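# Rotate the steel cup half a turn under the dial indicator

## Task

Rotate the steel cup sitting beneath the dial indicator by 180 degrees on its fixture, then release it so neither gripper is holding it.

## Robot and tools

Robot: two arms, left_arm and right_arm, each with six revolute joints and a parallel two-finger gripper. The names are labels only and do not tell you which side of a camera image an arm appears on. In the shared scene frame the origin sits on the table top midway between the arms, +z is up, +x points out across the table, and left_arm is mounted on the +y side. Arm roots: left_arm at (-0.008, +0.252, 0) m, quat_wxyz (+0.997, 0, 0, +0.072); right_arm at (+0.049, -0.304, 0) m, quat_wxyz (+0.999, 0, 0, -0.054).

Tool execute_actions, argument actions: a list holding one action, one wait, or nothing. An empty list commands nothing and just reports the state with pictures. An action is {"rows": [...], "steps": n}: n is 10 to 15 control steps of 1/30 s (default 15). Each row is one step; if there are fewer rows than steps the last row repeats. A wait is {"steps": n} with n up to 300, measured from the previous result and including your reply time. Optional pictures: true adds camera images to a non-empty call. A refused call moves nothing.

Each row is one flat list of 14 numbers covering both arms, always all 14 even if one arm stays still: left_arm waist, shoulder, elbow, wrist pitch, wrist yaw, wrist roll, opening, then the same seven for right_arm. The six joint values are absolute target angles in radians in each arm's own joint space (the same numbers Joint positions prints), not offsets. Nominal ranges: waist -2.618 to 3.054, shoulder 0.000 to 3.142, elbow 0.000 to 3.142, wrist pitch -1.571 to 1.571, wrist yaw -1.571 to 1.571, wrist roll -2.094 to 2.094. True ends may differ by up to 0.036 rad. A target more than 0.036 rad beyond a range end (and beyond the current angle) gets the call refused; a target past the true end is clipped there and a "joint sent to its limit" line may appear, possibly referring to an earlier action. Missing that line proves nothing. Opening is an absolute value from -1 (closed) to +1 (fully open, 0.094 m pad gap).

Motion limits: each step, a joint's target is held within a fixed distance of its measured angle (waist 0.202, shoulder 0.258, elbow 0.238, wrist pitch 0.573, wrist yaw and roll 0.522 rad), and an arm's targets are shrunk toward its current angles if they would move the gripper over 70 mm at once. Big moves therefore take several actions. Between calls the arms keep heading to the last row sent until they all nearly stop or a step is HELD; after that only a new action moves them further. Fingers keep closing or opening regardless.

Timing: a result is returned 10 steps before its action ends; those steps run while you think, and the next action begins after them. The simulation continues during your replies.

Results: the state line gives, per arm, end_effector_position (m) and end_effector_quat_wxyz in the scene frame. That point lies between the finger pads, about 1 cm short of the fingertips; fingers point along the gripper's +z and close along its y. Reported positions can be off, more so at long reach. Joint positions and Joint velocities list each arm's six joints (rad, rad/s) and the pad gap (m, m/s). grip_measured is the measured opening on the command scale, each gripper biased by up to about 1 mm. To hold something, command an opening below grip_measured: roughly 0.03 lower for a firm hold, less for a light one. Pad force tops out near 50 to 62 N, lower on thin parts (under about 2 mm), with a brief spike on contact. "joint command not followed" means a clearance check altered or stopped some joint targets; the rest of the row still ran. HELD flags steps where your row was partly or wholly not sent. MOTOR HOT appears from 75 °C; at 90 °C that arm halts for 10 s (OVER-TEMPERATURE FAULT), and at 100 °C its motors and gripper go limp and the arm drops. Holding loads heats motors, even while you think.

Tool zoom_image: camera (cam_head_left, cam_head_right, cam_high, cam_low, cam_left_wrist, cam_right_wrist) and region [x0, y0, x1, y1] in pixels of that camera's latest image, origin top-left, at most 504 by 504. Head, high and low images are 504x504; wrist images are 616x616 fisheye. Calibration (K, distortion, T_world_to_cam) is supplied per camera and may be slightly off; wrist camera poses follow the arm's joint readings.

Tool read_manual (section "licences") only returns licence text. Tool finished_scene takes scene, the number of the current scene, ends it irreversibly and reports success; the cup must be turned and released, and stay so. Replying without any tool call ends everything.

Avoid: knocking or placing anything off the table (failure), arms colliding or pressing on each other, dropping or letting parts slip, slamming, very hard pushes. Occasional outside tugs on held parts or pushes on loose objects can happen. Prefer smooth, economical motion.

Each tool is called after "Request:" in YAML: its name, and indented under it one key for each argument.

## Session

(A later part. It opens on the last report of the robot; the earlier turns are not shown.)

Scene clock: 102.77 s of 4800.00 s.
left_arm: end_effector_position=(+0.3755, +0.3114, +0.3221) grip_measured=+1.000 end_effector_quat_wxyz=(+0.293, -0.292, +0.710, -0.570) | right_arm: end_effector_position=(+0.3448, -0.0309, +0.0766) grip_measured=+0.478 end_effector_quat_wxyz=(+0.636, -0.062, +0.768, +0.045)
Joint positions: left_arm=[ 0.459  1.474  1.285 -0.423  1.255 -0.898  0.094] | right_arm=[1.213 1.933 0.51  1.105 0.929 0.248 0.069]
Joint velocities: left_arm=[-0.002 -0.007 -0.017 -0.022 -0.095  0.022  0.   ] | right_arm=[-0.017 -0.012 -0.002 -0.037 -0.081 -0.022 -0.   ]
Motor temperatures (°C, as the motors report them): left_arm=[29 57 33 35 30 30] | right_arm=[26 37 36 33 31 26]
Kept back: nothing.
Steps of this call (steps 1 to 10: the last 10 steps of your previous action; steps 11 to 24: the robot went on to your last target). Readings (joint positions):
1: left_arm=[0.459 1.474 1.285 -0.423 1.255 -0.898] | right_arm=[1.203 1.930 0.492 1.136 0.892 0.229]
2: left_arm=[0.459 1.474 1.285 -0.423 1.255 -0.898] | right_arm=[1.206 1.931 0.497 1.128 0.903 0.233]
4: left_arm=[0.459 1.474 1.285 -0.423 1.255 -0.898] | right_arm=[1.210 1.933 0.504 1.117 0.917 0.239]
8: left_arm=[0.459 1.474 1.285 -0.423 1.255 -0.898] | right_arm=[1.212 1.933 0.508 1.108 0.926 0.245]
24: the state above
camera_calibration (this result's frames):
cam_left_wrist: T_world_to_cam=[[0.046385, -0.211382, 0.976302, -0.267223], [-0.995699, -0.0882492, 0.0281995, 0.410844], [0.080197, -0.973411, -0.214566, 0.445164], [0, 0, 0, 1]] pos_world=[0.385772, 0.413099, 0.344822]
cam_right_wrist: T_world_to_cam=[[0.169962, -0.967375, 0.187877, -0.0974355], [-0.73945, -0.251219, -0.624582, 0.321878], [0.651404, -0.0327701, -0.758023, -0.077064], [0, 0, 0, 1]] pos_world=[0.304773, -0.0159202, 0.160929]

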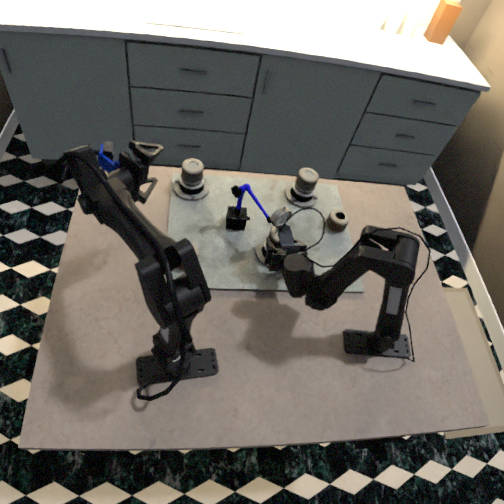

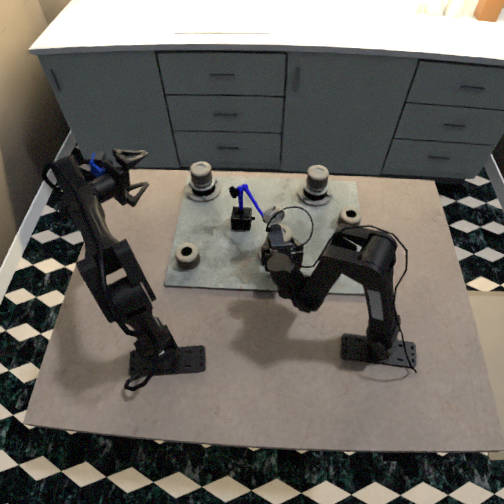

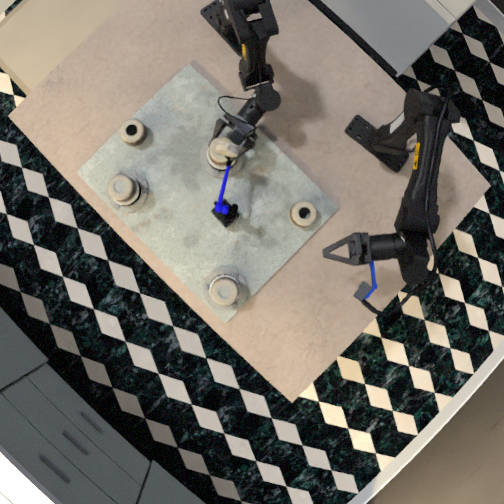

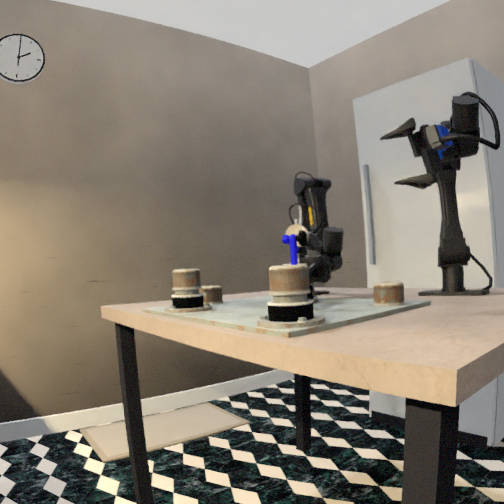

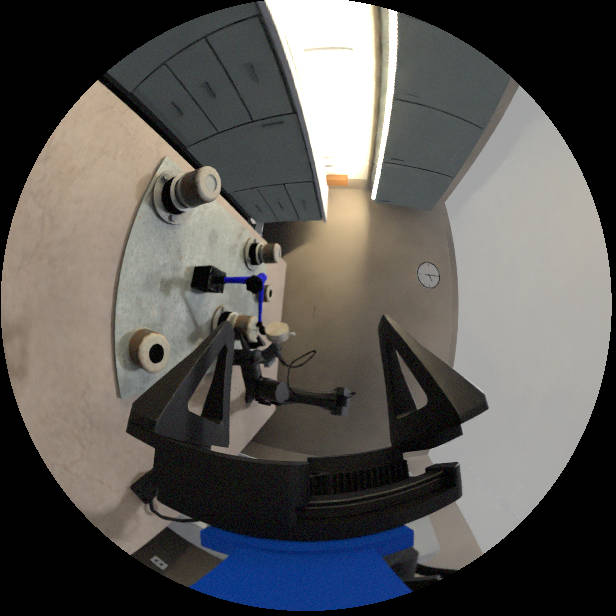

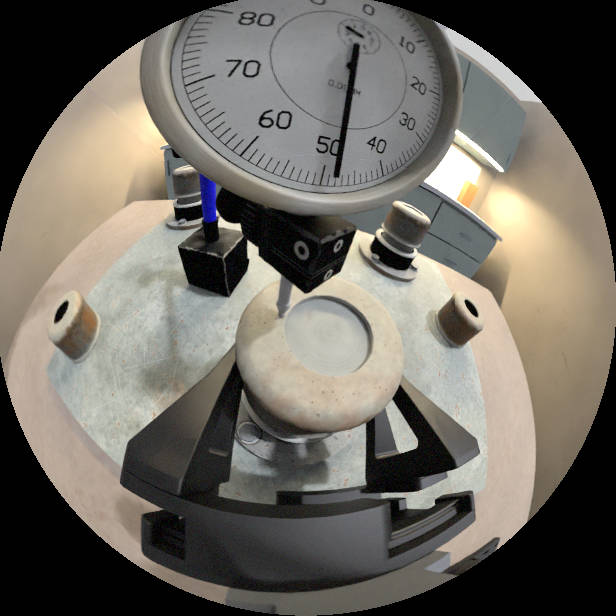

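Request:
execute_actions:
  actions:
    - {"rows": [[0.459,1.453,1.274,-0.426,1.262,-0.893,1,1.2180,1.9400,0.5200,1.1030,0.9380,0.2510,0.44],[0.459,1.453,1.274,-0.426,1.262,-0.893,1,1.2120,1.9300,0.5100,1.1080,0.9260,0.2485,0.44],[0.459,1.453,1.274,-0.426,1.262,-0.893,1,1.2072,1.9213,0.5051,1.1132,0.9232,0.2464,0.55],[0.459,1.453,1.274,-0.426,1.262,-0.893,1,1.2042,1.9133,0.5011,1.1216,0.9161,0.2422,0.72],[0.459,1.453,1.274,-0.426,1.262,-0.893,1,1.2012,1.9053,0.4971,1.1311,0.9063,0.2372,0.88],[0.459,1.453,1.274,-0.426,1.262,-0.893,1,1.1977,1.8991,0.4922,1.1408,0.8942,0.2314,1.0],[0.459,1.453,1.274,-0.426,1.262,-0.893,1,1.1960,1.8954,0.4891,1.1535,0.8780,0.2238,1.0],[0.459,1.453,1.274,-0.426,1.262,-0.893,1,1.1952,1.8944,0.4861,1.1688,0.8574,0.2147,1.0],[0.459,1.453,1.274,-0.426,1.262,-0.893,1,1.1922,1.8939,0.4802,1.1864,0.8325,0.2043,1.0],[0.459,1.453,1.274,-0.426,1.262,-0.893,1,1.1879,1.8931,0.4725,1.2059,0.8029,0.1927,1.0],[0.459,1.453,1.274,-0.426,1.262,-0.893,1,1.1822,1.8919,0.4621,1.2266,0.7686,0.1803,1.0],[0.459,1.453,1.274,-0.426,1.262,-0.893,1,1.1739,1.8902,0.4501,1.2497,0.7268,0.1662,1.0],[0.459,1.453,1.274,-0.426,1.262,-0.893,1,1.1639,1.8882,0.4367,1.2711,0.6842,0.1528,1.0],[0.459,1.453,1.274,-0.426,1.262,-0.893,1,1.1515,1.8857,0.4217,1.2908,0.6408,0.1401,1.0],[0.459,1.453,1.274,-0.426,1.262,-0.893,1,1.1372,1.8819,0.4062,1.3088,0.5967,0.1279,1.0]], "steps": 15}

Request:
execute_actions:
  actions:
    - {"rows": [[0.459,1.453,1.274,-0.426,1.262,-0.893,1,1.1221,1.8783,0.3914,1.3253,0.5519,0.1161,1.0],[0.459,1.453,1.274,-0.426,1.262,-0.893,1,1.1063,1.8748,0.3774,1.3405,0.5064,0.1047,1.0],[0.459,1.453,1.274,-0.426,1.262,-0.893,1,1.0899,1.8715,0.3645,1.3544,0.4602,0.0936,1.0],[0.459,1.453,1.274,-0.426,1.262,-0.893,1,1.0729,1.8685,0.3523,1.3668,0.4135,0.0828,1.0],[0.459,1.453,1.274,-0.426,1.262,-0.893,1,1.0552,1.8658,0.3411,1.3781,0.3661,0.0723,1.0],[0.459,1.453,1.274,-0.426,1.262,-0.893,1,1.0369,1.8634,0.3309,1.3880,0.3181,0.0621,1.0],[0.459,1.453,1.274,-0.426,1.262,-0.893,1,1.0180,1.8613,0.3217,1.3967,0.2697,0.0520,1.0],[0.459,1.453,1.274,-0.426,1.262,-0.893,1,0.9985,1.8594,0.3134,1.4040,0.2208,0.0422,1.0],[0.459,1.453,1.274,-0.426,1.262,-0.893,1,0.9785,1.8578,0.3061,1.4098,0.1714,0.0325,1.0],[0.459,1.453,1.274,-0.426,1.262,-0.893,1,0.9580,1.8564,0.3000,1.4144,0.1217,0.0230,1.0],[0.459,1.453,1.274,-0.426,1.262,-0.893,1,0.9371,1.8552,0.2947,1.4175,0.0717,0.0135,1.0],[0.459,1.453,1.274,-0.426,1.262,-0.893,1,0.9158,1.8543,0.2906,1.4142,0.0216,0.0043,1.0],[0.459,1.453,1.274,-0.426,1.262,-0.893,1,0.8942,1.8590,0.2874,1.4085,-0.0287,-0.0050,1.0],[0.459,1.453,1.274,-0.426,1.262,-0.893,1,0.8724,1.8640,0.2905,1.4015,-0.0790,-0.0142,1.0],[0.459,1.453,1.274,-0.426,1.262,-0.893,1,0.8505,1.8693,0.2956,1.3932,-0.1294,-0.0237,1.0]], "steps": 15}

Request:
execute_actions:
  actions:
    - {"rows": [[0.459,1.453,1.274,-0.426,1.262,-0.893,1,0.8285,1.8747,0.3019,1.3835,-0.1797,-0.0334,1.0],[0.459,1.453,1.274,-0.426,1.262,-0.893,1,0.8064,1.8802,0.3090,1.3731,-0.2298,-0.0433,1.0],[0.459,1.453,1.274,-0.426,1.262,-0.893,1,0.7844,1.8858,0.3171,1.3666,-0.2795,-0.0533,1.0],[0.459,1.453,1.274,-0.426,1.262,-0.893,1,0.7625,1.8916,0.3261,1.3588,-0.3286,-0.0634,1.0],[0.459,1.453,1.274,-0.426,1.262,-0.893,1,0.7408,1.8976,0.3312,1.3496,-0.3773,-0.0738,1.0],[0.459,1.453,1.274,-0.426,1.262,-0.893,1,0.7197,1.9038,0.3353,1.3391,-0.4256,-0.0844,1.0],[0.459,1.453,1.274,-0.426,1.262,-0.893,1,0.6989,1.9102,0.3404,1.3272,-0.4731,-0.0953,1.0],[0.459,1.453,1.274,-0.426,1.262,-0.893,1,0.6786,1.9123,0.3475,1.3138,-0.5199,-0.1065,1.0],[0.459,1.453,1.274,-0.426,1.262,-0.893,1,0.6590,1.9137,0.3556,1.2991,-0.5659,-0.1181,1.0],[0.459,1.453,1.274,-0.426,1.262,-0.893,1,0.6399,1.9143,0.3647,1.2827,-0.6112,-0.1303,1.0],[0.459,1.453,1.274,-0.426,1.262,-0.893,1,0.6215,1.9152,0.3748,1.2649,-0.6558,-0.1431,1.0],[0.459,1.453,1.274,-0.426,1.262,-0.893,1,0.6038,1.9165,0.3858,1.2453,-0.6997,-0.1566,1.0],[0.459,1.453,1.274,-0.426,1.262,-0.893,1,0.5869,1.9180,0.3978,1.2240,-0.7429,-0.1709,1.0],[0.459,1.453,1.274,-0.426,1.262,-0.893,1,0.5705,1.9206,0.4109,1.2009,-0.7851,-0.1860,1.0],[0.459,1.453,1.274,-0.426,1.262,-0.893,1,0.5550,1.9234,0.4247,1.1761,-0.8266,-0.2019,1.0]], "steps": 15}

Request:
execute_actions:
  actions:
    - {"rows": [[0.459,1.453,1.274,-0.426,1.262,-0.893,1,0.5400,1.9264,0.4395,1.1492,-0.8671,-0.2190,1.0],[0.459,1.453,1.274,-0.426,1.262,-0.893,1,0.5260,1.9295,0.4551,1.1203,-0.9068,-0.2373,1.0],[0.459,1.453,1.274,-0.426,1.262,-0.893,1,0.5127,1.9327,0.4715,1.0896,-0.9457,-0.2569,1.0],[0.459,1.453,1.274,-0.426,1.262,-0.893,1,0.5002,1.9361,0.4887,1.0562,-0.9836,-0.2783,1.0],[0.459,1.453,1.274,-0.426,1.262,-0.893,1,0.4884,1.9396,0.5066,1.0201,-1.0206,-0.3015,1.0],[0.459,1.453,1.274,-0.426,1.262,-0.893,1,0.4775,1.9432,0.5255,0.9809,-1.0566,-0.3268,1.0],[0.459,1.453,1.274,-0.426,1.262,-0.893,1,0.4674,1.9470,0.5452,0.9378,-1.0915,-0.3551,1.0],[0.459,1.453,1.274,-0.426,1.262,-0.893,1,0.4581,1.9508,0.5658,0.8906,-1.1256,-0.3862,1.0],[0.459,1.453,1.274,-0.426,1.262,-0.893,1,0.4494,1.9548,0.5874,0.8411,-1.1574,-0.4188,1.0],[0.459,1.453,1.274,-0.426,1.262,-0.893,1,0.4415,1.9589,0.6101,0.7919,-1.1851,-0.4518,1.0],[0.459,1.453,1.274,-0.426,1.262,-0.893,1,0.4344,1.9624,0.6336,0.7437,-1.2090,-0.4844,1.0],[0.459,1.453,1.274,-0.426,1.262,-0.893,1,0.4284,1.9657,0.6567,0.6980,-1.2295,-0.5155,1.0],[0.459,1.453,1.274,-0.426,1.262,-0.893,1,0.4235,1.9692,0.6784,0.6558,-1.2464,-0.5447,1.0],[0.459,1.453,1.274,-0.426,1.262,-0.893,1,0.4194,1.9719,0.6992,0.6178,-1.2604,-0.5711,1.0],[0.459,1.453,1.274,-0.426,1.262,-0.893,1,0.4162,1.9743,0.7181,0.5855,-1.2714,-0.5938,1.0]], "steps": 15}

Request:
execute_actions:
  actions:
    - {"rows": [[0.459,1.453,1.274,-0.426,1.262,-0.893,1,0.4136,1.9770,0.7346,0.5603,-1.2794,-0.6116,1.0],[0.459,1.453,1.274,-0.426,1.262,-0.893,1,0.4116,1.9793,0.7487,0.5429,-1.2846,-0.6238,1.0],[0.459,1.453,1.274,-0.426,1.262,-0.893,1,0.4101,1.9813,0.7600,0.5341,-1.2872,-0.6301,1.0],[0.459,1.453,1.274,-0.426,1.262,-0.893,1,0.4090,1.9827,0.7684,0.5341,-1.2872,-0.6301,0.88],[0.459,1.453,1.274,-0.426,1.262,-0.893,1,0.4084,1.9836,0.7735,0.5341,-1.2872,-0.6301,0.76],[0.459,1.453,1.274,-0.426,1.262,-0.893,1,0.4082,1.9839,0.7753,0.5341,-1.2872,-0.6301,0.66],[0.459,1.453,1.274,-0.426,1.262,-0.893,1,0.4082,1.9839,0.7753,0.5341,-1.2872,-0.6301,0.59],[0.459,1.453,1.274,-0.426,1.262,-0.893,1,0.4082,1.9839,0.7753,0.5341,-1.2872,-0.6301,0.55],[0.459,1.453,1.274,-0.426,1.262,-0.893,1,0.4082,1.9839,0.7753,0.5341,-1.2872,-0.6301,0.53],[0.459,1.453,1.274,-0.426,1.262,-0.893,1,0.4082,1.9839,0.7753,0.5341,-1.2872,-0.6301,0.512],[0.459,1.453,1.274,-0.426,1.262,-0.893,1,0.4107,1.9779,0.7708,0.5384,-1.2850,-0.6285,0.497],[0.459,1.453,1.274,-0.426,1.262,-0.893,1,0.4132,1.9719,0.7663,0.5426,-1.2827,-0.6269,0.483],[0.459,1.453,1.274,-0.426,1.262,-0.893,1,0.4157,1.9659,0.7618,0.5469,-1.2805,-0.6252,0.47],[0.459,1.453,1.274,-0.426,1.262,-0.893,1,0.4182,1.9599,0.7573,0.5511,-1.2782,-0.6236,0.455],[0.459,1.453,1.274,-0.426,1.262,-0.893,1,0.4182,1.9599,0.7573,0.5511,-1.2782,-0.6236,0.44]], "steps": 15}

Request:
execute_actions:
  actions:
    - {"rows": [[0.459,1.453,1.274,-0.426,1.262,-0.893,1,0.4222,1.9519,0.7513,0.5679,-1.2676,-0.6138,0.44],[0.459,1.453,1.274,-0.426,1.262,-0.893,1,0.4262,1.9439,0.7453,0.5912,-1.2544,-0.5996,0.44],[0.459,1.453,1.274,-0.426,1.262,-0.893,1,0.4284,1.9356,0.7375,0.6195,-1.2406,-0.5818,0.44],[0.459,1.453,1.274,-0.426,1.262,-0.893,1,0.4290,1.9287,0.7294,0.6518,-1.2278,-0.5591,0.44],[0.459,1.453,1.274,-0.426,1.262,-0.893,1,0.4301,1.9263,0.7220,0.6898,-1.2131,-0.5327,0.44],[0.459,1.453,1.274,-0.426,1.262,-0.893,1,0.4316,1.9253,0.7117,0.7320,-1.1955,-0.5035,0.44],[0.459,1.453,1.274,-0.426,1.262,-0.893,1,0.4336,1.9240,0.6986,0.7777,-1.1744,-0.4724,0.44],[0.459,1.453,1.274,-0.426,1.262,-0.893,1,0.4362,1.9223,0.6821,0.8259,-1.1499,-0.4398,0.44],[0.459,1.453,1.274,-0.426,1.262,-0.893,1,0.4394,1.9204,0.6637,0.8751,-1.1216,-0.4068,0.44],[0.459,1.453,1.274,-0.426,1.262,-0.893,1,0.4435,1.9182,0.6434,0.9246,-1.0892,-0.3742,0.44],[0.459,1.453,1.274,-0.426,1.262,-0.893,1,0.4484,1.9147,0.6217,0.9718,-1.0545,-0.3431,0.44],[0.459,1.453,1.274,-0.426,1.262,-0.893,1,0.4544,1.9109,0.5986,1.0149,-1.0189,-0.3148,0.44],[0.459,1.453,1.274,-0.426,1.262,-0.893,1,0.4615,1.9069,0.5751,1.0541,-0.9832,-0.2895,0.44],[0.459,1.453,1.274,-0.426,1.262,-0.893,1,0.4694,1.9028,0.5524,1.0902,-0.9465,-0.2663,0.44],[0.459,1.453,1.274,-0.426,1.262,-0.893,1,0.4781,1.8988,0.5308,1.1236,-0.9088,-0.2449,0.44]], "steps": 15}

Request:
execute_actions:
  actions:
    - {"rows": [[0.459,1.453,1.274,-0.426,1.262,-0.893,1,0.4874,1.8950,0.5102,1.1543,-0.8701,-0.2253,0.44],[0.459,1.453,1.274,-0.426,1.262,-0.893,1,0.4975,1.8912,0.4905,1.1832,-0.8306,-0.2070,0.44],[0.459,1.453,1.274,-0.426,1.262,-0.893,1,0.5084,1.8876,0.4716,1.2101,-0.7903,-0.1899,0.44],[0.459,1.453,1.274,-0.426,1.262,-0.893,1,0.5202,1.8841,0.4537,1.2349,-0.7490,-0.1740,0.44],[0.459,1.453,1.274,-0.426,1.262,-0.893,1,0.5327,1.8807,0.4365,1.2580,-0.7069,-0.1589,0.44],[0.459,1.453,1.274,-0.426,1.262,-0.893,1,0.5460,1.8775,0.4201,1.2793,-0.6639,-0.1446,0.44],[0.459,1.453,1.274,-0.426,1.262,-0.893,1,0.5600,1.8744,0.4045,1.2989,-0.6202,-0.1311,0.44],[0.459,1.453,1.274,-0.426,1.262,-0.893,1,0.5750,1.8714,0.3897,1.3167,-0.5757,-0.1183,0.44],[0.459,1.453,1.274,-0.426,1.262,-0.893,1,0.5905,1.8686,0.3759,1.3331,-0.5306,-0.1061,0.44],[0.459,1.453,1.274,-0.426,1.262,-0.893,1,0.6069,1.8660,0.3628,1.3478,-0.4847,-0.0945,0.44],[0.459,1.453,1.274,-0.426,1.262,-0.893,1,0.6238,1.8635,0.3508,1.3612,-0.4380,-0.0833,0.44],[0.459,1.453,1.274,-0.426,1.262,-0.893,1,0.6415,1.8612,0.3398,1.3731,-0.3906,-0.0724,0.44],[0.459,1.453,1.274,-0.426,1.262,-0.893,1,0.6599,1.8593,0.3297,1.3836,-0.3425,-0.0618,0.44],[0.459,1.453,1.274,-0.426,1.262,-0.893,1,0.6790,1.8577,0.3206,1.3928,-0.2939,-0.0514,0.44],[0.459,1.453,1.274,-0.426,1.262,-0.893,1,0.6986,1.8563,0.3125,1.4006,-0.2449,-0.0413,0.44]], "steps": 15}

Request:
execute_actions:
  actions:
    - {"rows": [[0.459,1.453,1.274,-0.426,1.262,-0.893,1,0.7189,1.8552,0.3054,1.4071,-0.1953,-0.0313,0.44],[0.459,1.453,1.274,-0.426,1.262,-0.893,1,0.7397,1.8543,0.2993,1.4122,-0.1454,-0.0214,0.44],[0.459,1.453,1.274,-0.426,1.262,-0.893,1,0.7608,1.8596,0.2942,1.4160,-0.0952,-0.0117,0.44],[0.459,1.453,1.274,-0.426,1.262,-0.893,1,0.7825,1.8651,0.2901,1.4135,-0.0449,-0.0022,0.44],[0.459,1.453,1.274,-0.426,1.262,-0.893,1,0.8044,1.8708,0.2871,1.4085,0.0053,0.0070,0.44],[0.459,1.453,1.274,-0.426,1.262,-0.893,1,0.8264,1.8767,0.2900,1.4022,0.0555,0.0163,0.44],[0.459,1.453,1.274,-0.426,1.262,-0.893,1,0.8485,1.8827,0.2959,1.3946,0.1055,0.0255,0.44],[0.459,1.453,1.274,-0.426,1.262,-0.893,1,0.8705,1.8888,0.3026,1.3856,0.1554,0.0350,0.44],[0.459,1.453,1.274,-0.426,1.262,-0.893,1,0.8924,1.8950,0.3105,1.3758,0.2050,0.0445,0.44],[0.459,1.453,1.274,-0.426,1.262,-0.893,1,0.9142,1.9015,0.3184,1.3700,0.2543,0.0542,0.44],[0.459,1.453,1.274,-0.426,1.262,-0.893,1,0.9358,1.9083,0.3266,1.3627,0.3031,0.0640,0.44],[0.459,1.453,1.274,-0.426,1.262,-0.893,1,0.9571,1.9102,0.3307,1.3540,0.3514,0.0741,0.44],[0.459,1.453,1.274,-0.426,1.262,-0.893,1,0.9780,1.9114,0.3350,1.3441,0.3992,0.0843,0.44],[0.459,1.453,1.274,-0.426,1.262,-0.893,1,0.9985,1.9123,0.3411,1.3328,0.4465,0.0948,0.44],[0.459,1.453,1.274,-0.426,1.262,-0.893,1,1.0185,1.9134,0.3484,1.3204,0.4931,0.1056,0.44]], "steps": 15}

Request:
execute_actions:
  actions:
    - {"rows": [[0.459,1.453,1.274,-0.426,1.262,-0.893,1,1.0380,1.9148,0.3567,1.3065,0.5392,0.1167,0.44],[0.459,1.453,1.274,-0.426,1.262,-0.893,1,1.0569,1.9164,0.3659,1.2914,0.5845,0.1281,0.44],[0.459,1.453,1.274,-0.426,1.262,-0.893,1,1.0752,1.9183,0.3761,1.2749,0.6291,0.1399,0.44],[0.459,1.453,1.274,-0.426,1.262,-0.893,1,1.0929,1.9205,0.3873,1.2570,0.6730,0.1521,0.44],[0.459,1.453,1.274,-0.426,1.262,-0.893,1,1.1099,1.9235,0.3995,1.2375,0.7162,0.1648,0.44],[0.459,1.453,1.274,-0.426,1.262,-0.893,1,1.1263,1.9268,0.4124,1.2167,0.7587,0.1782,0.44],[0.459,1.453,1.274,-0.426,1.262,-0.893,1,1.1421,1.9303,0.4264,1.1943,0.8003,0.1923,0.44],[0.459,1.453,1.274,-0.426,1.262,-0.893,1,1.1572,1.9339,0.4412,1.1706,0.8405,0.2068,0.44],[0.459,1.453,1.274,-0.426,1.262,-0.893,1,1.1715,1.9377,0.4567,1.1476,0.8758,0.2208,0.44],[0.459,1.453,1.274,-0.426,1.262,-0.893,1,1.1848,1.9410,0.4728,1.1259,0.9062,0.2340,0.44],[0.459,1.453,1.274,-0.426,1.262,-0.893,1,1.1969,1.9440,0.4886,1.1058,0.9328,0.2463,0.44],[0.459,1.453,1.274,-0.426,1.262,-0.893,1,1.2073,1.9467,0.5034,1.0875,0.9555,0.2575,0.44],[0.459,1.453,1.274,-0.426,1.262,-0.893,1,1.2155,1.9490,0.5168,1.0718,0.9736,0.2674,0.44],[0.459,1.453,1.274,-0.426,1.262,-0.893,1,1.2224,1.9516,0.5287,1.0587,0.9878,0.2755,0.44],[0.459,1.453,1.274,-0.426,1.262,-0.893,1,1.2279,1.9537,0.5391,1.0486,0.9986,0.2820,0.44]], "steps": 15}

Request:
execute_actions:
  actions:
    - {"rows": [[0.459,1.453,1.274,-0.426,1.262,-0.893,1,1.2322,1.9555,0.5476,1.0416,1.0058,0.2863,0.44],[0.459,1.453,1.274,-0.426,1.262,-0.893,1,1.2354,1.9569,0.5545,1.0381,1.0092,0.2885,0.44],[0.459,1.453,1.274,-0.426,1.262,-0.893,1,1.2377,1.9579,0.5594,1.0381,1.0092,0.2885,0.44],[0.459,1.453,1.274,-0.426,1.262,-0.893,1,1.2390,1.9585,0.5624,1.0381,1.0092,0.2885,0.44],[0.459,1.453,1.274,-0.426,1.262,-0.893,1,1.2395,1.9587,0.5634,1.0381,1.0092,0.2885,0.44]], "steps": 10}

Request:
execute_actions:
  actions:
    - {"steps": 24}
  pictures: true

Request:
zoom_image:
  camera: "cam_right_wrist"
  region: [220, 260, 420, 440]

Scene clock: 152.00 s of 4800.00 s.
left_arm: end_effector_position=(+0.3755, +0.3114, +0.3221) grip_measured=+1.000 end_effector_quat_wxyz=(+0.293, -0.292, +0.710, -0.570) | right_arm: end_effector_position=(+0.3448, -0.0300, +0.0770) grip_measured=+0.799 end_effector_quat_wxyz=(+0.636, -0.063, +0.768, +0.047)
Joint positions: left_arm=[ 0.459  1.474  1.285 -0.423  1.255 -0.898  0.094] | right_arm=[1.213 1.933 0.51  1.109 0.925 0.246 0.085]
Joint velocities: left_arm=[-0.007 -0.002  0.017 -0.051 -0.051 -0.022  0.   ] | right_arm=[ 0.017  0.017  0.017  0.007 -0.081 -0.051  0.156]
Motor temperatures (°C, as the motors report them): left_arm=[29 46 33 35 31 30] | right_arm=[27 36 35 35 31 26]
Steps of this call (steps 1 to 15: the robot went on to your last target; steps 16 to 90: nothing new was sent; then 46.07 s passed at rest; steps 91 to 95: the first 5 steps of this action). Readings (joint positions):
91: left_arm=[0.459 1.474 1.285 -0.423 1.255 -0.898] | right_arm=[1.213 1.933 0.510 1.105 0.929 0.248]
92: left_arm=[0.459 1.474 1.285 -0.423 1.255 -0.898] | right_arm=[1.213 1.933 0.510 1.105 0.928 0.248]
94: left_arm=[0.459 1.474 1.285 -0.423 1.255 -0.898] | right_arm=[1.213 1.933 0.510 1.106 0.927 0.247]
95: the state above

Scene clock: 152.50 s of 4800.00 s.
left_arm: end_effector_position=(+0.3755, +0.3114, +0.3221) grip_measured=+1.000 end_effector_quat_wxyz=(+0.293, -0.292, +0.710, -0.570) | right_arm: end_effector_position=(+0.3422, -0.0262, +0.0779) grip_measured=+1.000 end_effector_quat_wxyz=(+0.623, -0.161, +0.753, +0.138)
Joint positions: left_arm=[ 0.459  1.474  1.285 -0.423  1.255 -0.898  0.094] | right_arm=[1.095 1.9   0.375 1.305 0.548 0.122 0.094]
Joint velocities: left_arm=[ 0.007 -0.007 -0.002 -0.007 -0.081  0.051  0.   ] | right_arm=[-0.491 -0.076 -0.344  0.403 -1.194 -0.315  0.   ]
Motor temperatures (°C, as the motors report them): left_arm=[29 46 33 35 31 30] | right_arm=[27 36 35 35 31 26]
Steps of this call (steps 1 to 10: the last 10 steps of your previous action; steps 11 to 15: the first 5 steps of this action). Readings (joint positions):
11: left_arm=[0.459 1.474 1.285 -0.423 1.255 -0.898] | right_arm=[1.160 1.911 0.433 1.245 0.705 0.166]
12: left_arm=[0.459 1.474 1.285 -0.423 1.255 -0.898] | right_arm=[1.145 1.908 0.417 1.261 0.667 0.155]
14: left_arm=[0.459 1.474 1.285 -0.423 1.255 -0.898] | right_arm=[1.113 1.902 0.388 1.292 0.589 0.133]
15: the state above

Scene clock: 153.00 s of 4800.00 s.
left_arm: end_effector_position=(+0.3755, +0.3114, +0.3221) grip_measured=+1.000 end_effector_quat_wxyz=(+0.293, -0.292, +0.710, -0.570) | right_arm: end_effector_position=(+0.3418, -0.0288, +0.0760) grip_measured=+1.000 end_effector_quat_wxyz=(+0.579, -0.315, +0.705, +0.262)
Joint positions: left_arm=[ 0.459  1.474  1.285 -0.423  1.255 -0.898  0.094] | right_arm=[ 0.788  1.884  0.306  1.381 -0.163 -0.028  0.094]
Joint velocities: left_arm=[-0.002 -0.002 -0.022  0.051  0.007 -0.007  0.   ] | right_arm=[-0.642  0.017 -0.002 -0.11  -1.399 -0.344  0.   ]
Motor temperatures (°C, as the motors report them): left_arm=[29 46 33 35 31 30] | right_arm=[27 36 35 35 31 26]
Steps of this call (steps 1 to 10: the last 10 steps of your previous action; steps 11 to 15: the first 5 steps of this action). Readings (joint positions):
11: left_arm=[0.459 1.474 1.285 -0.423 1.255 -0.898] | right_arm=[0.876 1.884 0.306 1.384 0.035 0.011]
12: left_arm=[0.459 1.474 1.285 -0.423 1.255 -0.898] | right_arm=[0.854 1.884 0.306 1.384 -0.015 0.001]
14: left_arm=[0.459 1.474 1.285 -0.423 1.255 -0.898] | right_arm=[0.810 1.884 0.306 1.383 -0.113 -0.018]
15: the state above

Scene clock: 153.50 s of 4800.00 s.
left_arm: end_effector_position=(+0.3755, +0.3114, +0.3221) grip_measured=+1.000 end_effector_quat_wxyz=(+0.293, -0.292, +0.710, -0.570) | right_arm: end_effector_position=(+0.3409, -0.0303, +0.0753) grip_measured=+1.000 end_effector_quat_wxyz=(+0.509, -0.459, +0.622, +0.378)
Joint positions: left_arm=[ 0.459  1.474  1.285 -0.423  1.255 -0.898  0.094] | right_arm=[ 0.52   1.913  0.458  1.157 -0.84  -0.221  0.094]
Joint velocities: left_arm=[ 0.002  0.002 -0.027  0.051 -0.051 -0.037  0.   ] | right_arm=[-0.383  0.095  0.481 -0.828 -1.165 -0.476  0.   ]
Motor temperatures (°C, as the motors report them): left_arm=[29 46 33 35 31 30] | right_arm=[27 36 35 35 31 26]
Steps of this call (steps 1 to 10: the last 10 steps of your previous action; steps 11 to 15: the first 5 steps of this action). Readings (joint positions):
11: left_arm=[0.459 1.474 1.285 -0.423 1.255 -0.898] | right_arm=[0.577 1.897 0.397 1.256 -0.675 -0.156]
12: left_arm=[0.459 1.474 1.285 -0.423 1.255 -0.898] | right_arm=[0.561 1.902 0.411 1.234 -0.717 -0.171]
14: left_arm=[0.459 1.474 1.285 -0.423 1.255 -0.898] | right_arm=[0.533 1.909 0.442 1.185 -0.800 -0.203]
15: the state above

Scene clock: 154.00 s of 4800.00 s.
left_arm: end_effector_position=(+0.3755, +0.3114, +0.3221) grip_measured=+1.000 end_effector_quat_wxyz=(+0.293, -0.292, +0.710, -0.570) | right_arm: end_effector_position=(+0.3476, -0.0293, +0.0825) grip_measured=+0.819 end_effector_quat_wxyz=(-0.450, +0.556, -0.531, -0.454)
Joint positions: left_arm=[ 0.459  1.474  1.285 -0.423  1.255 -0.898  0.094] | right_arm=[ 0.421  1.96   0.742  0.635 -1.233 -0.575  0.085]
Joint velocities: left_arm=[ 0.012  0.012 -0.012  0.037 -0.022 -0.022  0.   ] | right_arm=[-0.022  0.022  0.261 -0.549 -0.359 -0.344 -0.111]
Motor temperatures (°C, as the motors report them): left_arm=[29 46 33 35 31 30] | right_arm=[27 36 35 35 31 26]
Steps of this call (steps 1 to 10: the last 10 steps of your previous action; steps 11 to 15: the first 5 steps of this action). Readings (joint positions):
11: left_arm=[0.459 1.474 1.285 -0.423 1.255 -0.898] | right_arm=[0.430 1.953 0.685 0.738 -1.183 -0.502]
12: left_arm=[0.459 1.474 1.285 -0.423 1.255 -0.898] | right_arm=[0.427 1.955 0.703 0.705 -1.199 -0.525]
14: left_arm=[0.459 1.474 1.285 -0.423 1.255 -0.898] | right_arm=[0.423 1.959 0.731 0.653 -1.224 -0.561]
15: the state above

Scene clock: 154.50 s of 4800.00 s.
left_arm: end_effector_position=(+0.3755, +0.3114, +0.3221) grip_measured=+1.000 end_effector_quat_wxyz=(+0.293, -0.292, +0.710, -0.570) | right_arm: end_effector_position=(+0.3411, -0.0296, +0.0808) grip_measured=+0.478 end_effector_quat_wxyz=(-0.440, +0.557, -0.527, -0.467)
Joint positions: left_arm=[ 0.459  1.474  1.285 -0.423  1.255 -0.898  0.094] | right_arm=[ 0.422  1.963  0.742  0.605 -1.261 -0.593  0.069]
Joint velocities: left_arm=[ 0.002  0.002  0.017 -0.037  0.022  0.051  0.   ] | right_arm=[ 0.002 -0.007 -0.178  0.476  0.051  0.256 -0.001]
Motor temperatures (°C, as the motors report them): left_arm=[29 46 33 35 31 30] | right_arm=[27 36 35 35 31 26]
Steps of this call (steps 1 to 10: the last 10 steps of your previous action; steps 11 to 15: the first 5 steps of this action). Readings (joint positions):
11: left_arm=[0.459 1.474 1.285 -0.423 1.255 -0.898] | right_arm=[0.421 1.963 0.751 0.576 -1.267 -0.614]
12: left_arm=[0.459 1.474 1.285 -0.423 1.255 -0.898] | right_arm=[0.421 1.963 0.751 0.577 -1.267 -0.612]
14: left_arm=[0.459 1.474 1.285 -0.423 1.255 -0.898] | right_arm=[0.421 1.963 0.747 0.590 -1.264 -0.603]
15: the state above

Scene clock: 155.00 s of 4800.00 s.
left_arm: end_effector_position=(+0.3755, +0.3114, +0.3221) grip_measured=+1.000 end_effector_quat_wxyz=(+0.293, -0.292, +0.710, -0.570) | right_arm: end_effector_position=(+0.3407, -0.0295, +0.0795) grip_measured=+0.478 end_effector_quat_wxyz=(+0.506, -0.472, +0.608, +0.389)
Joint positions: left_arm=[ 0.459  1.474  1.285 -0.423  1.255 -0.898  0.094] | right_arm=[ 0.505  1.911  0.481  1.13  -0.895 -0.242  0.069]
Joint velocities: left_arm=[-0.002 -0.012 -0.002  0.007  0.022 -0.007  0.   ] | right_arm=[ 0.33  -0.1   -0.535  0.886  1.092  0.505  0.   ]
Motor temperatures (°C, as the motors report them): left_arm=[29 46 33 35 31 30] | right_arm=[27 36 35 35 31 26]
Steps of this call (steps 1 to 10: the last 10 steps of your previous action; steps 11 to 15: the first 5 steps of this action). Readings (joint positions):
11: left_arm=[0.459 1.474 1.285 -0.423 1.255 -0.898] | right_arm=[0.465 1.926 0.559 0.993 -1.042 -0.329]
12: left_arm=[0.459 1.474 1.285 -0.423 1.255 -0.898] | right_arm=[0.474 1.922 0.538 1.031 -1.007 -0.305]
14: left_arm=[0.459 1.474 1.285 -0.423 1.255 -0.898] | right_arm=[0.494 1.914 0.499 1.099 -0.933 -0.261]
15: the state above

Scene clock: 155.50 s of 4800.00 s.
left_arm: end_effector_position=(+0.3755, +0.3114, +0.3221) grip_measured=+1.000 end_effector_quat_wxyz=(+0.293, -0.292, +0.710, -0.570) | right_arm: end_effector_position=(+0.3427, -0.0295, +0.0789) grip_measured=+0.478 end_effector_quat_wxyz=(+0.579, -0.326, +0.696, +0.270)
Joint positions: left_arm=[ 0.459  1.474  1.285 -0.423  1.255 -0.898  0.094] | right_arm=[ 0.76   1.883  0.309  1.386 -0.22  -0.043  0.069]
Joint velocities: left_arm=[-0.007 -0.012 -0.007 -0.007  0.022 -0.051  0.   ] | right_arm=[ 0.603 -0.012 -0.125  0.139  1.516  0.3   -0.   ]
Motor temperatures (°C, as the motors report them): left_arm=[29 46 33 35 31 30] | right_arm=[27 36 35 35 31 26]
Steps of this call (steps 1 to 10: the last 10 steps of your previous action; steps 11 to 15: the first 5 steps of this action). Readings (joint positions):
11: left_arm=[0.459 1.474 1.285 -0.423 1.255 -0.898] | right_arm=[0.678 1.885 0.333 1.350 -0.414 -0.083]
12: left_arm=[0.459 1.474 1.285 -0.423 1.255 -0.898] | right_arm=[0.698 1.883 0.326 1.360 -0.366 -0.073]
14: left_arm=[0.459 1.474 1.285 -0.423 1.255 -0.898] | right_arm=[0.739 1.883 0.313 1.379 -0.269 -0.052]
15: the state above

Scene clock: 156.00 s of 4800.00 s.
left_arm: end_effector_position=(+0.3755, +0.3114, +0.3221) grip_measured=+1.000 end_effector_quat_wxyz=(+0.293, -0.292, +0.710, -0.570) | right_arm: end_effector_position=(+0.3448, -0.0302, +0.0786) grip_measured=+0.478 end_effector_quat_wxyz=(+0.623, -0.169, +0.751, +0.139)
Joint positions: left_arm=[ 0.459  1.474  1.285 -0.423  1.255 -0.898  0.094] | right_arm=[1.07  1.894 0.362 1.319 0.512 0.103 0.069]
Joint velocities: left_arm=[ 0.002 -0.017  0.002 -0.007 -0.007 -0.051  0.   ] | right_arm=[ 0.53   0.105  0.305 -0.388  1.385  0.33  -0.   ]
Motor temperatures (°C, as the motors report them): left_arm=[29 46 33 35 31 30] | right_arm=[27 36 35 35 31 26]
Steps of this call (steps 1 to 10: the last 10 steps of your previous action; steps 11 to 15: the first 5 steps of this action). Readings (joint positions):
11: left_arm=[0.459 1.474 1.285 -0.423 1.255 -0.898] | right_arm=[0.994 1.883 0.325 1.361 0.324 0.061]
12: left_arm=[0.459 1.474 1.285 -0.423 1.255 -0.898] | right_arm=[1.014 1.885 0.332 1.352 0.371 0.071]
14: left_arm=[0.459 1.474 1.285 -0.423 1.255 -0.898] | right_arm=[1.052 1.892 0.351 1.332 0.466 0.092]
15: the state above

Scene clock: 156.33 s of 4800.00 s.
left_arm: end_effector_position=(+0.3755, +0.3114, +0.3221) grip_measured=+1.000 end_effector_quat_wxyz=(+0.293, -0.292, +0.710, -0.570) | right_arm: end_effector_position=(+0.3458, -0.0300, +0.0786) grip_measured=+0.478 end_effector_quat_wxyz=(+0.637, -0.070, +0.766, +0.055)
Joint positions: left_arm=[ 0.459  1.474  1.285 -0.423  1.255 -0.898  0.094] | right_arm=[1.202 1.928 0.498 1.134 0.895 0.229 0.069]
Joint velocities: left_arm=[ 0.002 -0.012 -0.007  0.037 -0.051 -0.081  0.   ] | right_arm=[ 0.193  0.105  0.354 -0.447  0.681  0.359 -0.   ]
Motor temperatures (°C, as the motors report them): left_arm=[29 46 33 36 31 30] | right_arm=[27 36 35 35 31 26]
Kept back: the last 10 steps of this action.
Steps of this call (steps 1 to 10: the last 10 steps of your previous action). Readings (joint positions):
1: left_arm=[0.459 1.474 1.285 -0.423 1.255 -0.898] | right_arm=[1.087 1.898 0.374 1.305 0.558 0.115]
2: left_arm=[0.459 1.474 1.285 -0.423 1.255 -0.898] | right_arm=[1.104 1.901 0.386 1.289 0.602 0.127]
4: left_arm=[0.459 1.474 1.285 -0.423 1.255 -0.898] | right_arm=[1.135 1.907 0.413 1.253 0.689 0.152]
8: left_arm=[0.459 1.474 1.285 -0.423 1.255 -0.898] | right_arm=[1.184 1.922 0.472 1.172 0.840 0.205]
10: the state above

Scene clock: 157.13 s of 4800.00 s.
left_arm: end_effector_position=(+0.3755, +0.3114, +0.3221) grip_measured=+1.000 end_effector_quat_wxyz=(+0.293, -0.292, +0.710, -0.570) | right_arm: end_effector_position=(+0.3460, -0.0308, +0.0783) grip_measured=+0.478 end_effector_quat_wxyz=(+0.639, -0.042, +0.768, +0.031)
Joint positions: left_arm=[ 0.459  1.474  1.285 -0.423  1.255 -0.898  0.094] | right_arm=[1.226 1.939 0.543 1.058 0.988 0.279 0.069]
Joint velocities: left_arm=[ 0.007 -0.007  0.002 -0.022 -0.022  0.007  0.   ] | right_arm=[-0.002  0.002 -0.002  0.037  0.022 -0.051 -0.002]
Motor temperatures (°C, as the motors report them): left_arm=[29 46 33 36 31 30] | right_arm=[27 36 35 35 31 26]
Kept back: nothing.
Steps of this call (steps 1 to 10: the last 10 steps of your previous action; steps 11 to 24: the robot went on to your last target). Readings (joint positions):
1: left_arm=[0.459 1.474 1.285 -0.423 1.255 -0.898] | right_arm=[1.208 1.931 0.508 1.118 0.918 0.239]
2: left_arm=[0.459 1.474 1.285 -0.423 1.255 -0.898] | right_arm=[1.213 1.934 0.517 1.105 0.936 0.248]
4: left_arm=[0.459 1.474 1.285 -0.423 1.255 -0.898] | right_arm=[1.220 1.938 0.531 1.084 0.962 0.261]
8: left_arm=[0.459 1.474 1.285 -0.423 1.255 -0.898] | right_arm=[1.225 1.939 0.541 1.065 0.982 0.274]
24: the state above
camera_calibration (this result's frames):
cam_left_wrist: T_world_to_cam=[[0.046385, -0.211382, 0.976302, -0.267223], [-0.995699, -0.0882492, 0.0281995, 0.410844], [0.080197, -0.973411, -0.214566, 0.445164], [0, 0, 0, 1]] pos_world=[0.385772, 0.413099, 0.344822]
cam_right_wrist: T_world_to_cam=[[0.122457, -0.975271, 0.183985, -0.0813466], [-0.747819, -0.212551, -0.628959, 0.328265], [0.652511, -0.0605675, -0.755355, -0.0779716], [0, 0, 0, 1]] pos_world=[0.306322, -0.0142845, 0.162535]

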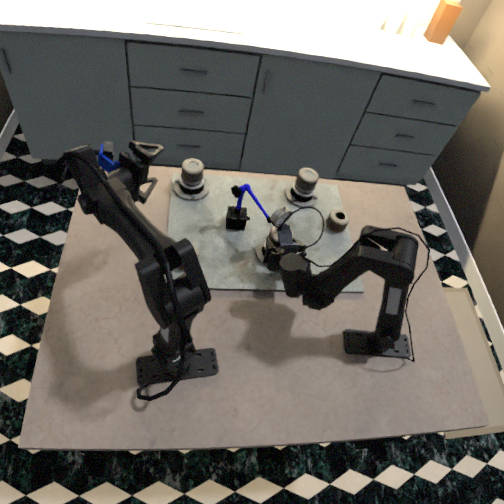

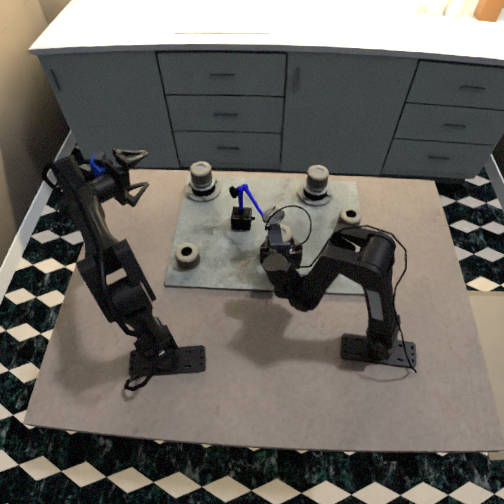

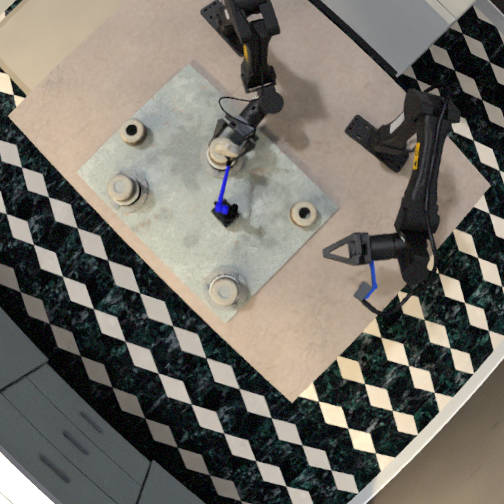

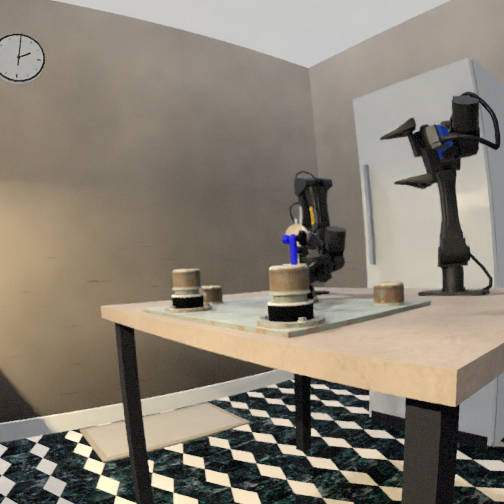

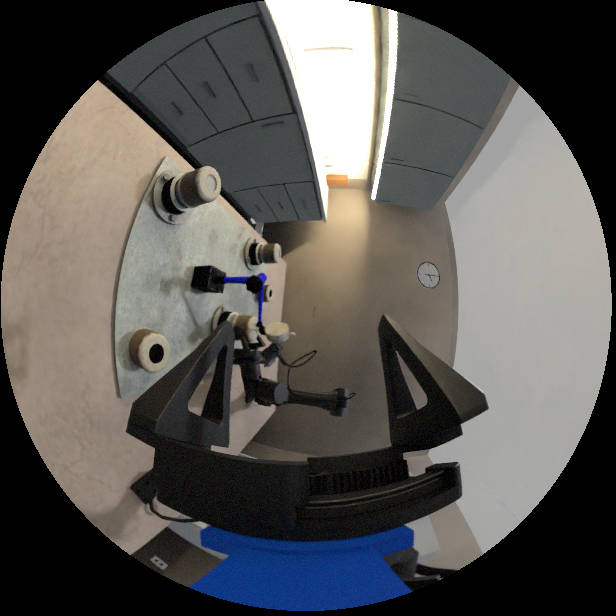

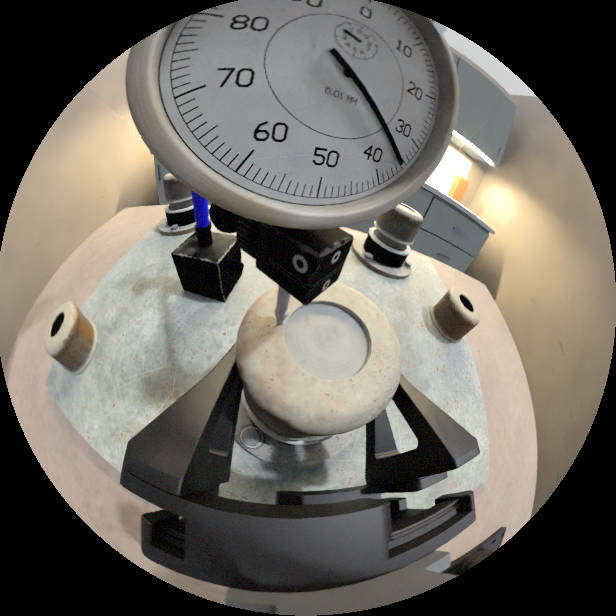

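Region (220, 260, 420, 440) of cam_right_wrist's 616x616 image, scaled by 2.520, with more detail than that image has; it fills the top 454 rows of this view, and the rest is white.

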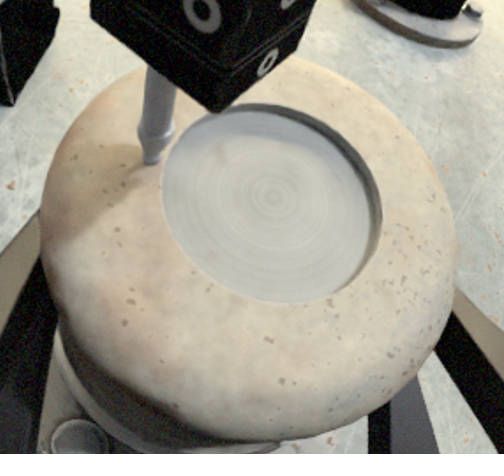

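Request:
execute_actions:
  actions: []

Scene clock: 158.43 s of 4800.00 s.
left_arm: end_effector_position=(+0.3755, +0.3114, +0.3221) grip_measured=+1.000 end_effector_quat_wxyz=(+0.293, -0.292, +0.710, -0.570) | right_arm: end_effector_position=(+0.3460, -0.0308, +0.0783) grip_measured=+0.478 end_effector_quat_wxyz=(+0.639, -0.042, +0.768, +0.031)
Joint positions: left_arm=[ 0.459  1.474  1.285 -0.423  1.255 -0.898  0.094] | right_arm=[1.226 1.939 0.543 1.058 0.988 0.279 0.069]
Joint velocities: left_arm=[-0.017  0.002  0.007 -0.051  0.022  0.022  0.   ] | right_arm=[-0.002 -0.002 -0.022 -0.037 -0.007 -0.022 -0.001]
Motor temperatures (°C, as the motors report them): left_arm=[29 46 33 36 31 30] | right_arm=[27 36 35 35 31 26]
Kept back: nothing.
Steps of this call (steps 1 to 15: the robot went on to your last target; steps 16 to 39: nothing new was sent). Readings (joint positions):
1: left_arm=[0.459 1.474 1.285 -0.423 1.255 -0.898] | right_arm=[1.226 1.939 0.543 1.058 0.988 0.279]
2: left_arm=[0.459 1.474 1.285 -0.423 1.255 -0.898] | right_arm=[1.226 1.939 0.543 1.058 0.988 0.279]
4: left_arm=[0.459 1.474 1.285 -0.423 1.255 -0.898] | right_arm=[1.226 1.939 0.543 1.058 0.988 0.279]
8: left_arm=[0.459 1.474 1.285 -0.423 1.255 -0.898] | right_arm=[1.226 1.939 0.543 1.058 0.988 0.279]
39: the state above
All arms were judged still, so your last target was given up. Only a new action makes them travel on or press farther. Fingers that are still opening or closing keep moving.
camera_calibration (this result's frames):
cam_left_wrist: T_world_to_cam=[[0.046385, -0.211382, 0.976302, -0.267223], [-0.995699, -0.0882492, 0.0281995, 0.410844], [0.080197, -0.973411, -0.214566, 0.445164], [0, 0, 0, 1]] pos_world=[0.385772, 0.413099, 0.344822]
cam_right_wrist: T_world_to_cam=[[0.122457, -0.975271, 0.183985, -0.0813466], [-0.747819, -0.212551, -0.628959, 0.328265], [0.652511, -0.0605675, -0.755355, -0.0779716], [0, 0, 0, 1]] pos_world=[0.306322, -0.0142845, 0.162535]

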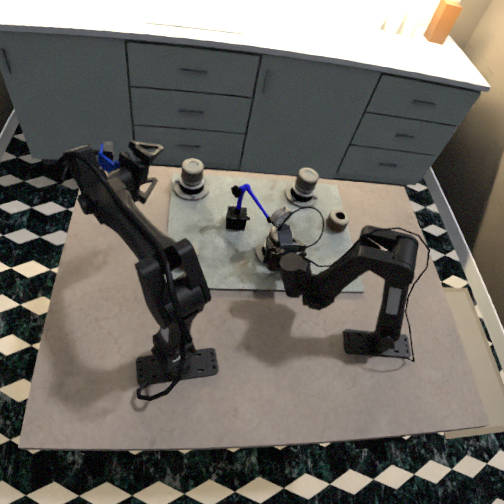

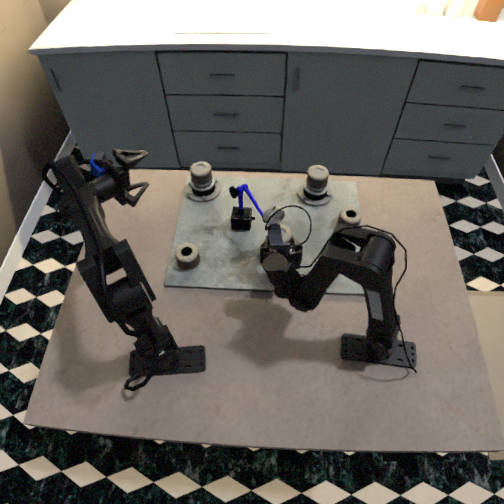

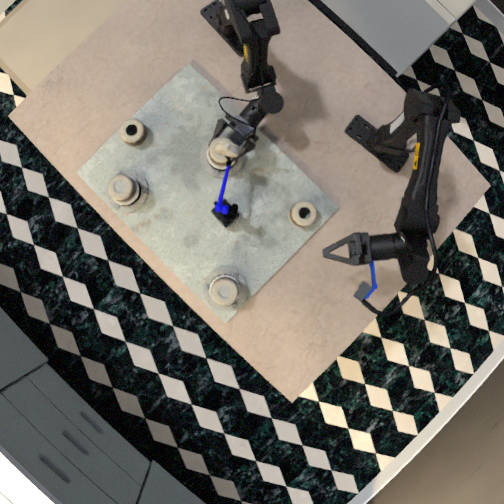

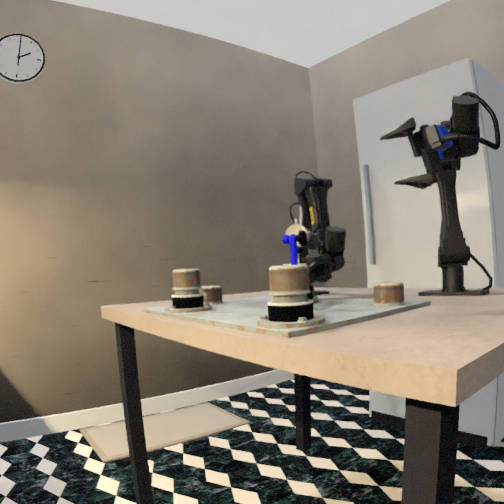

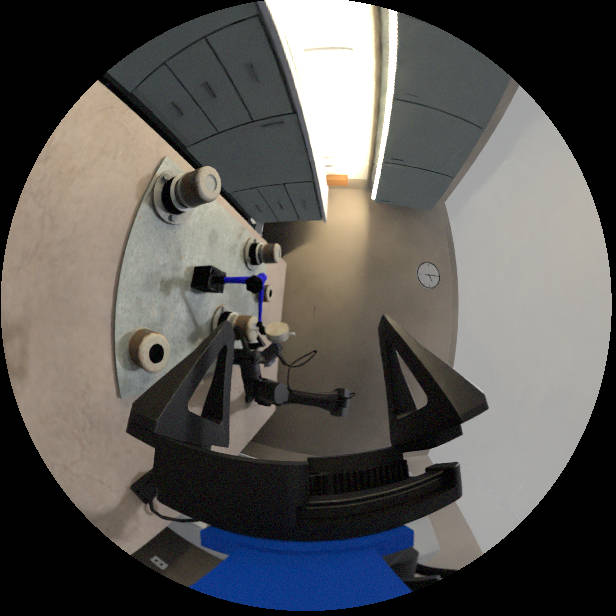

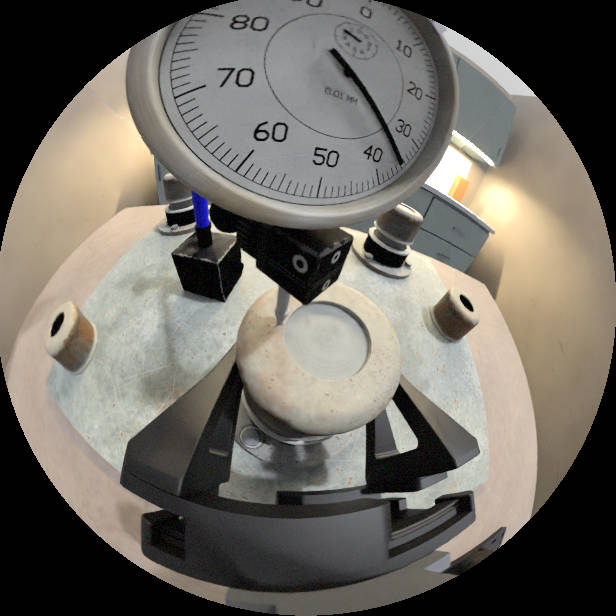

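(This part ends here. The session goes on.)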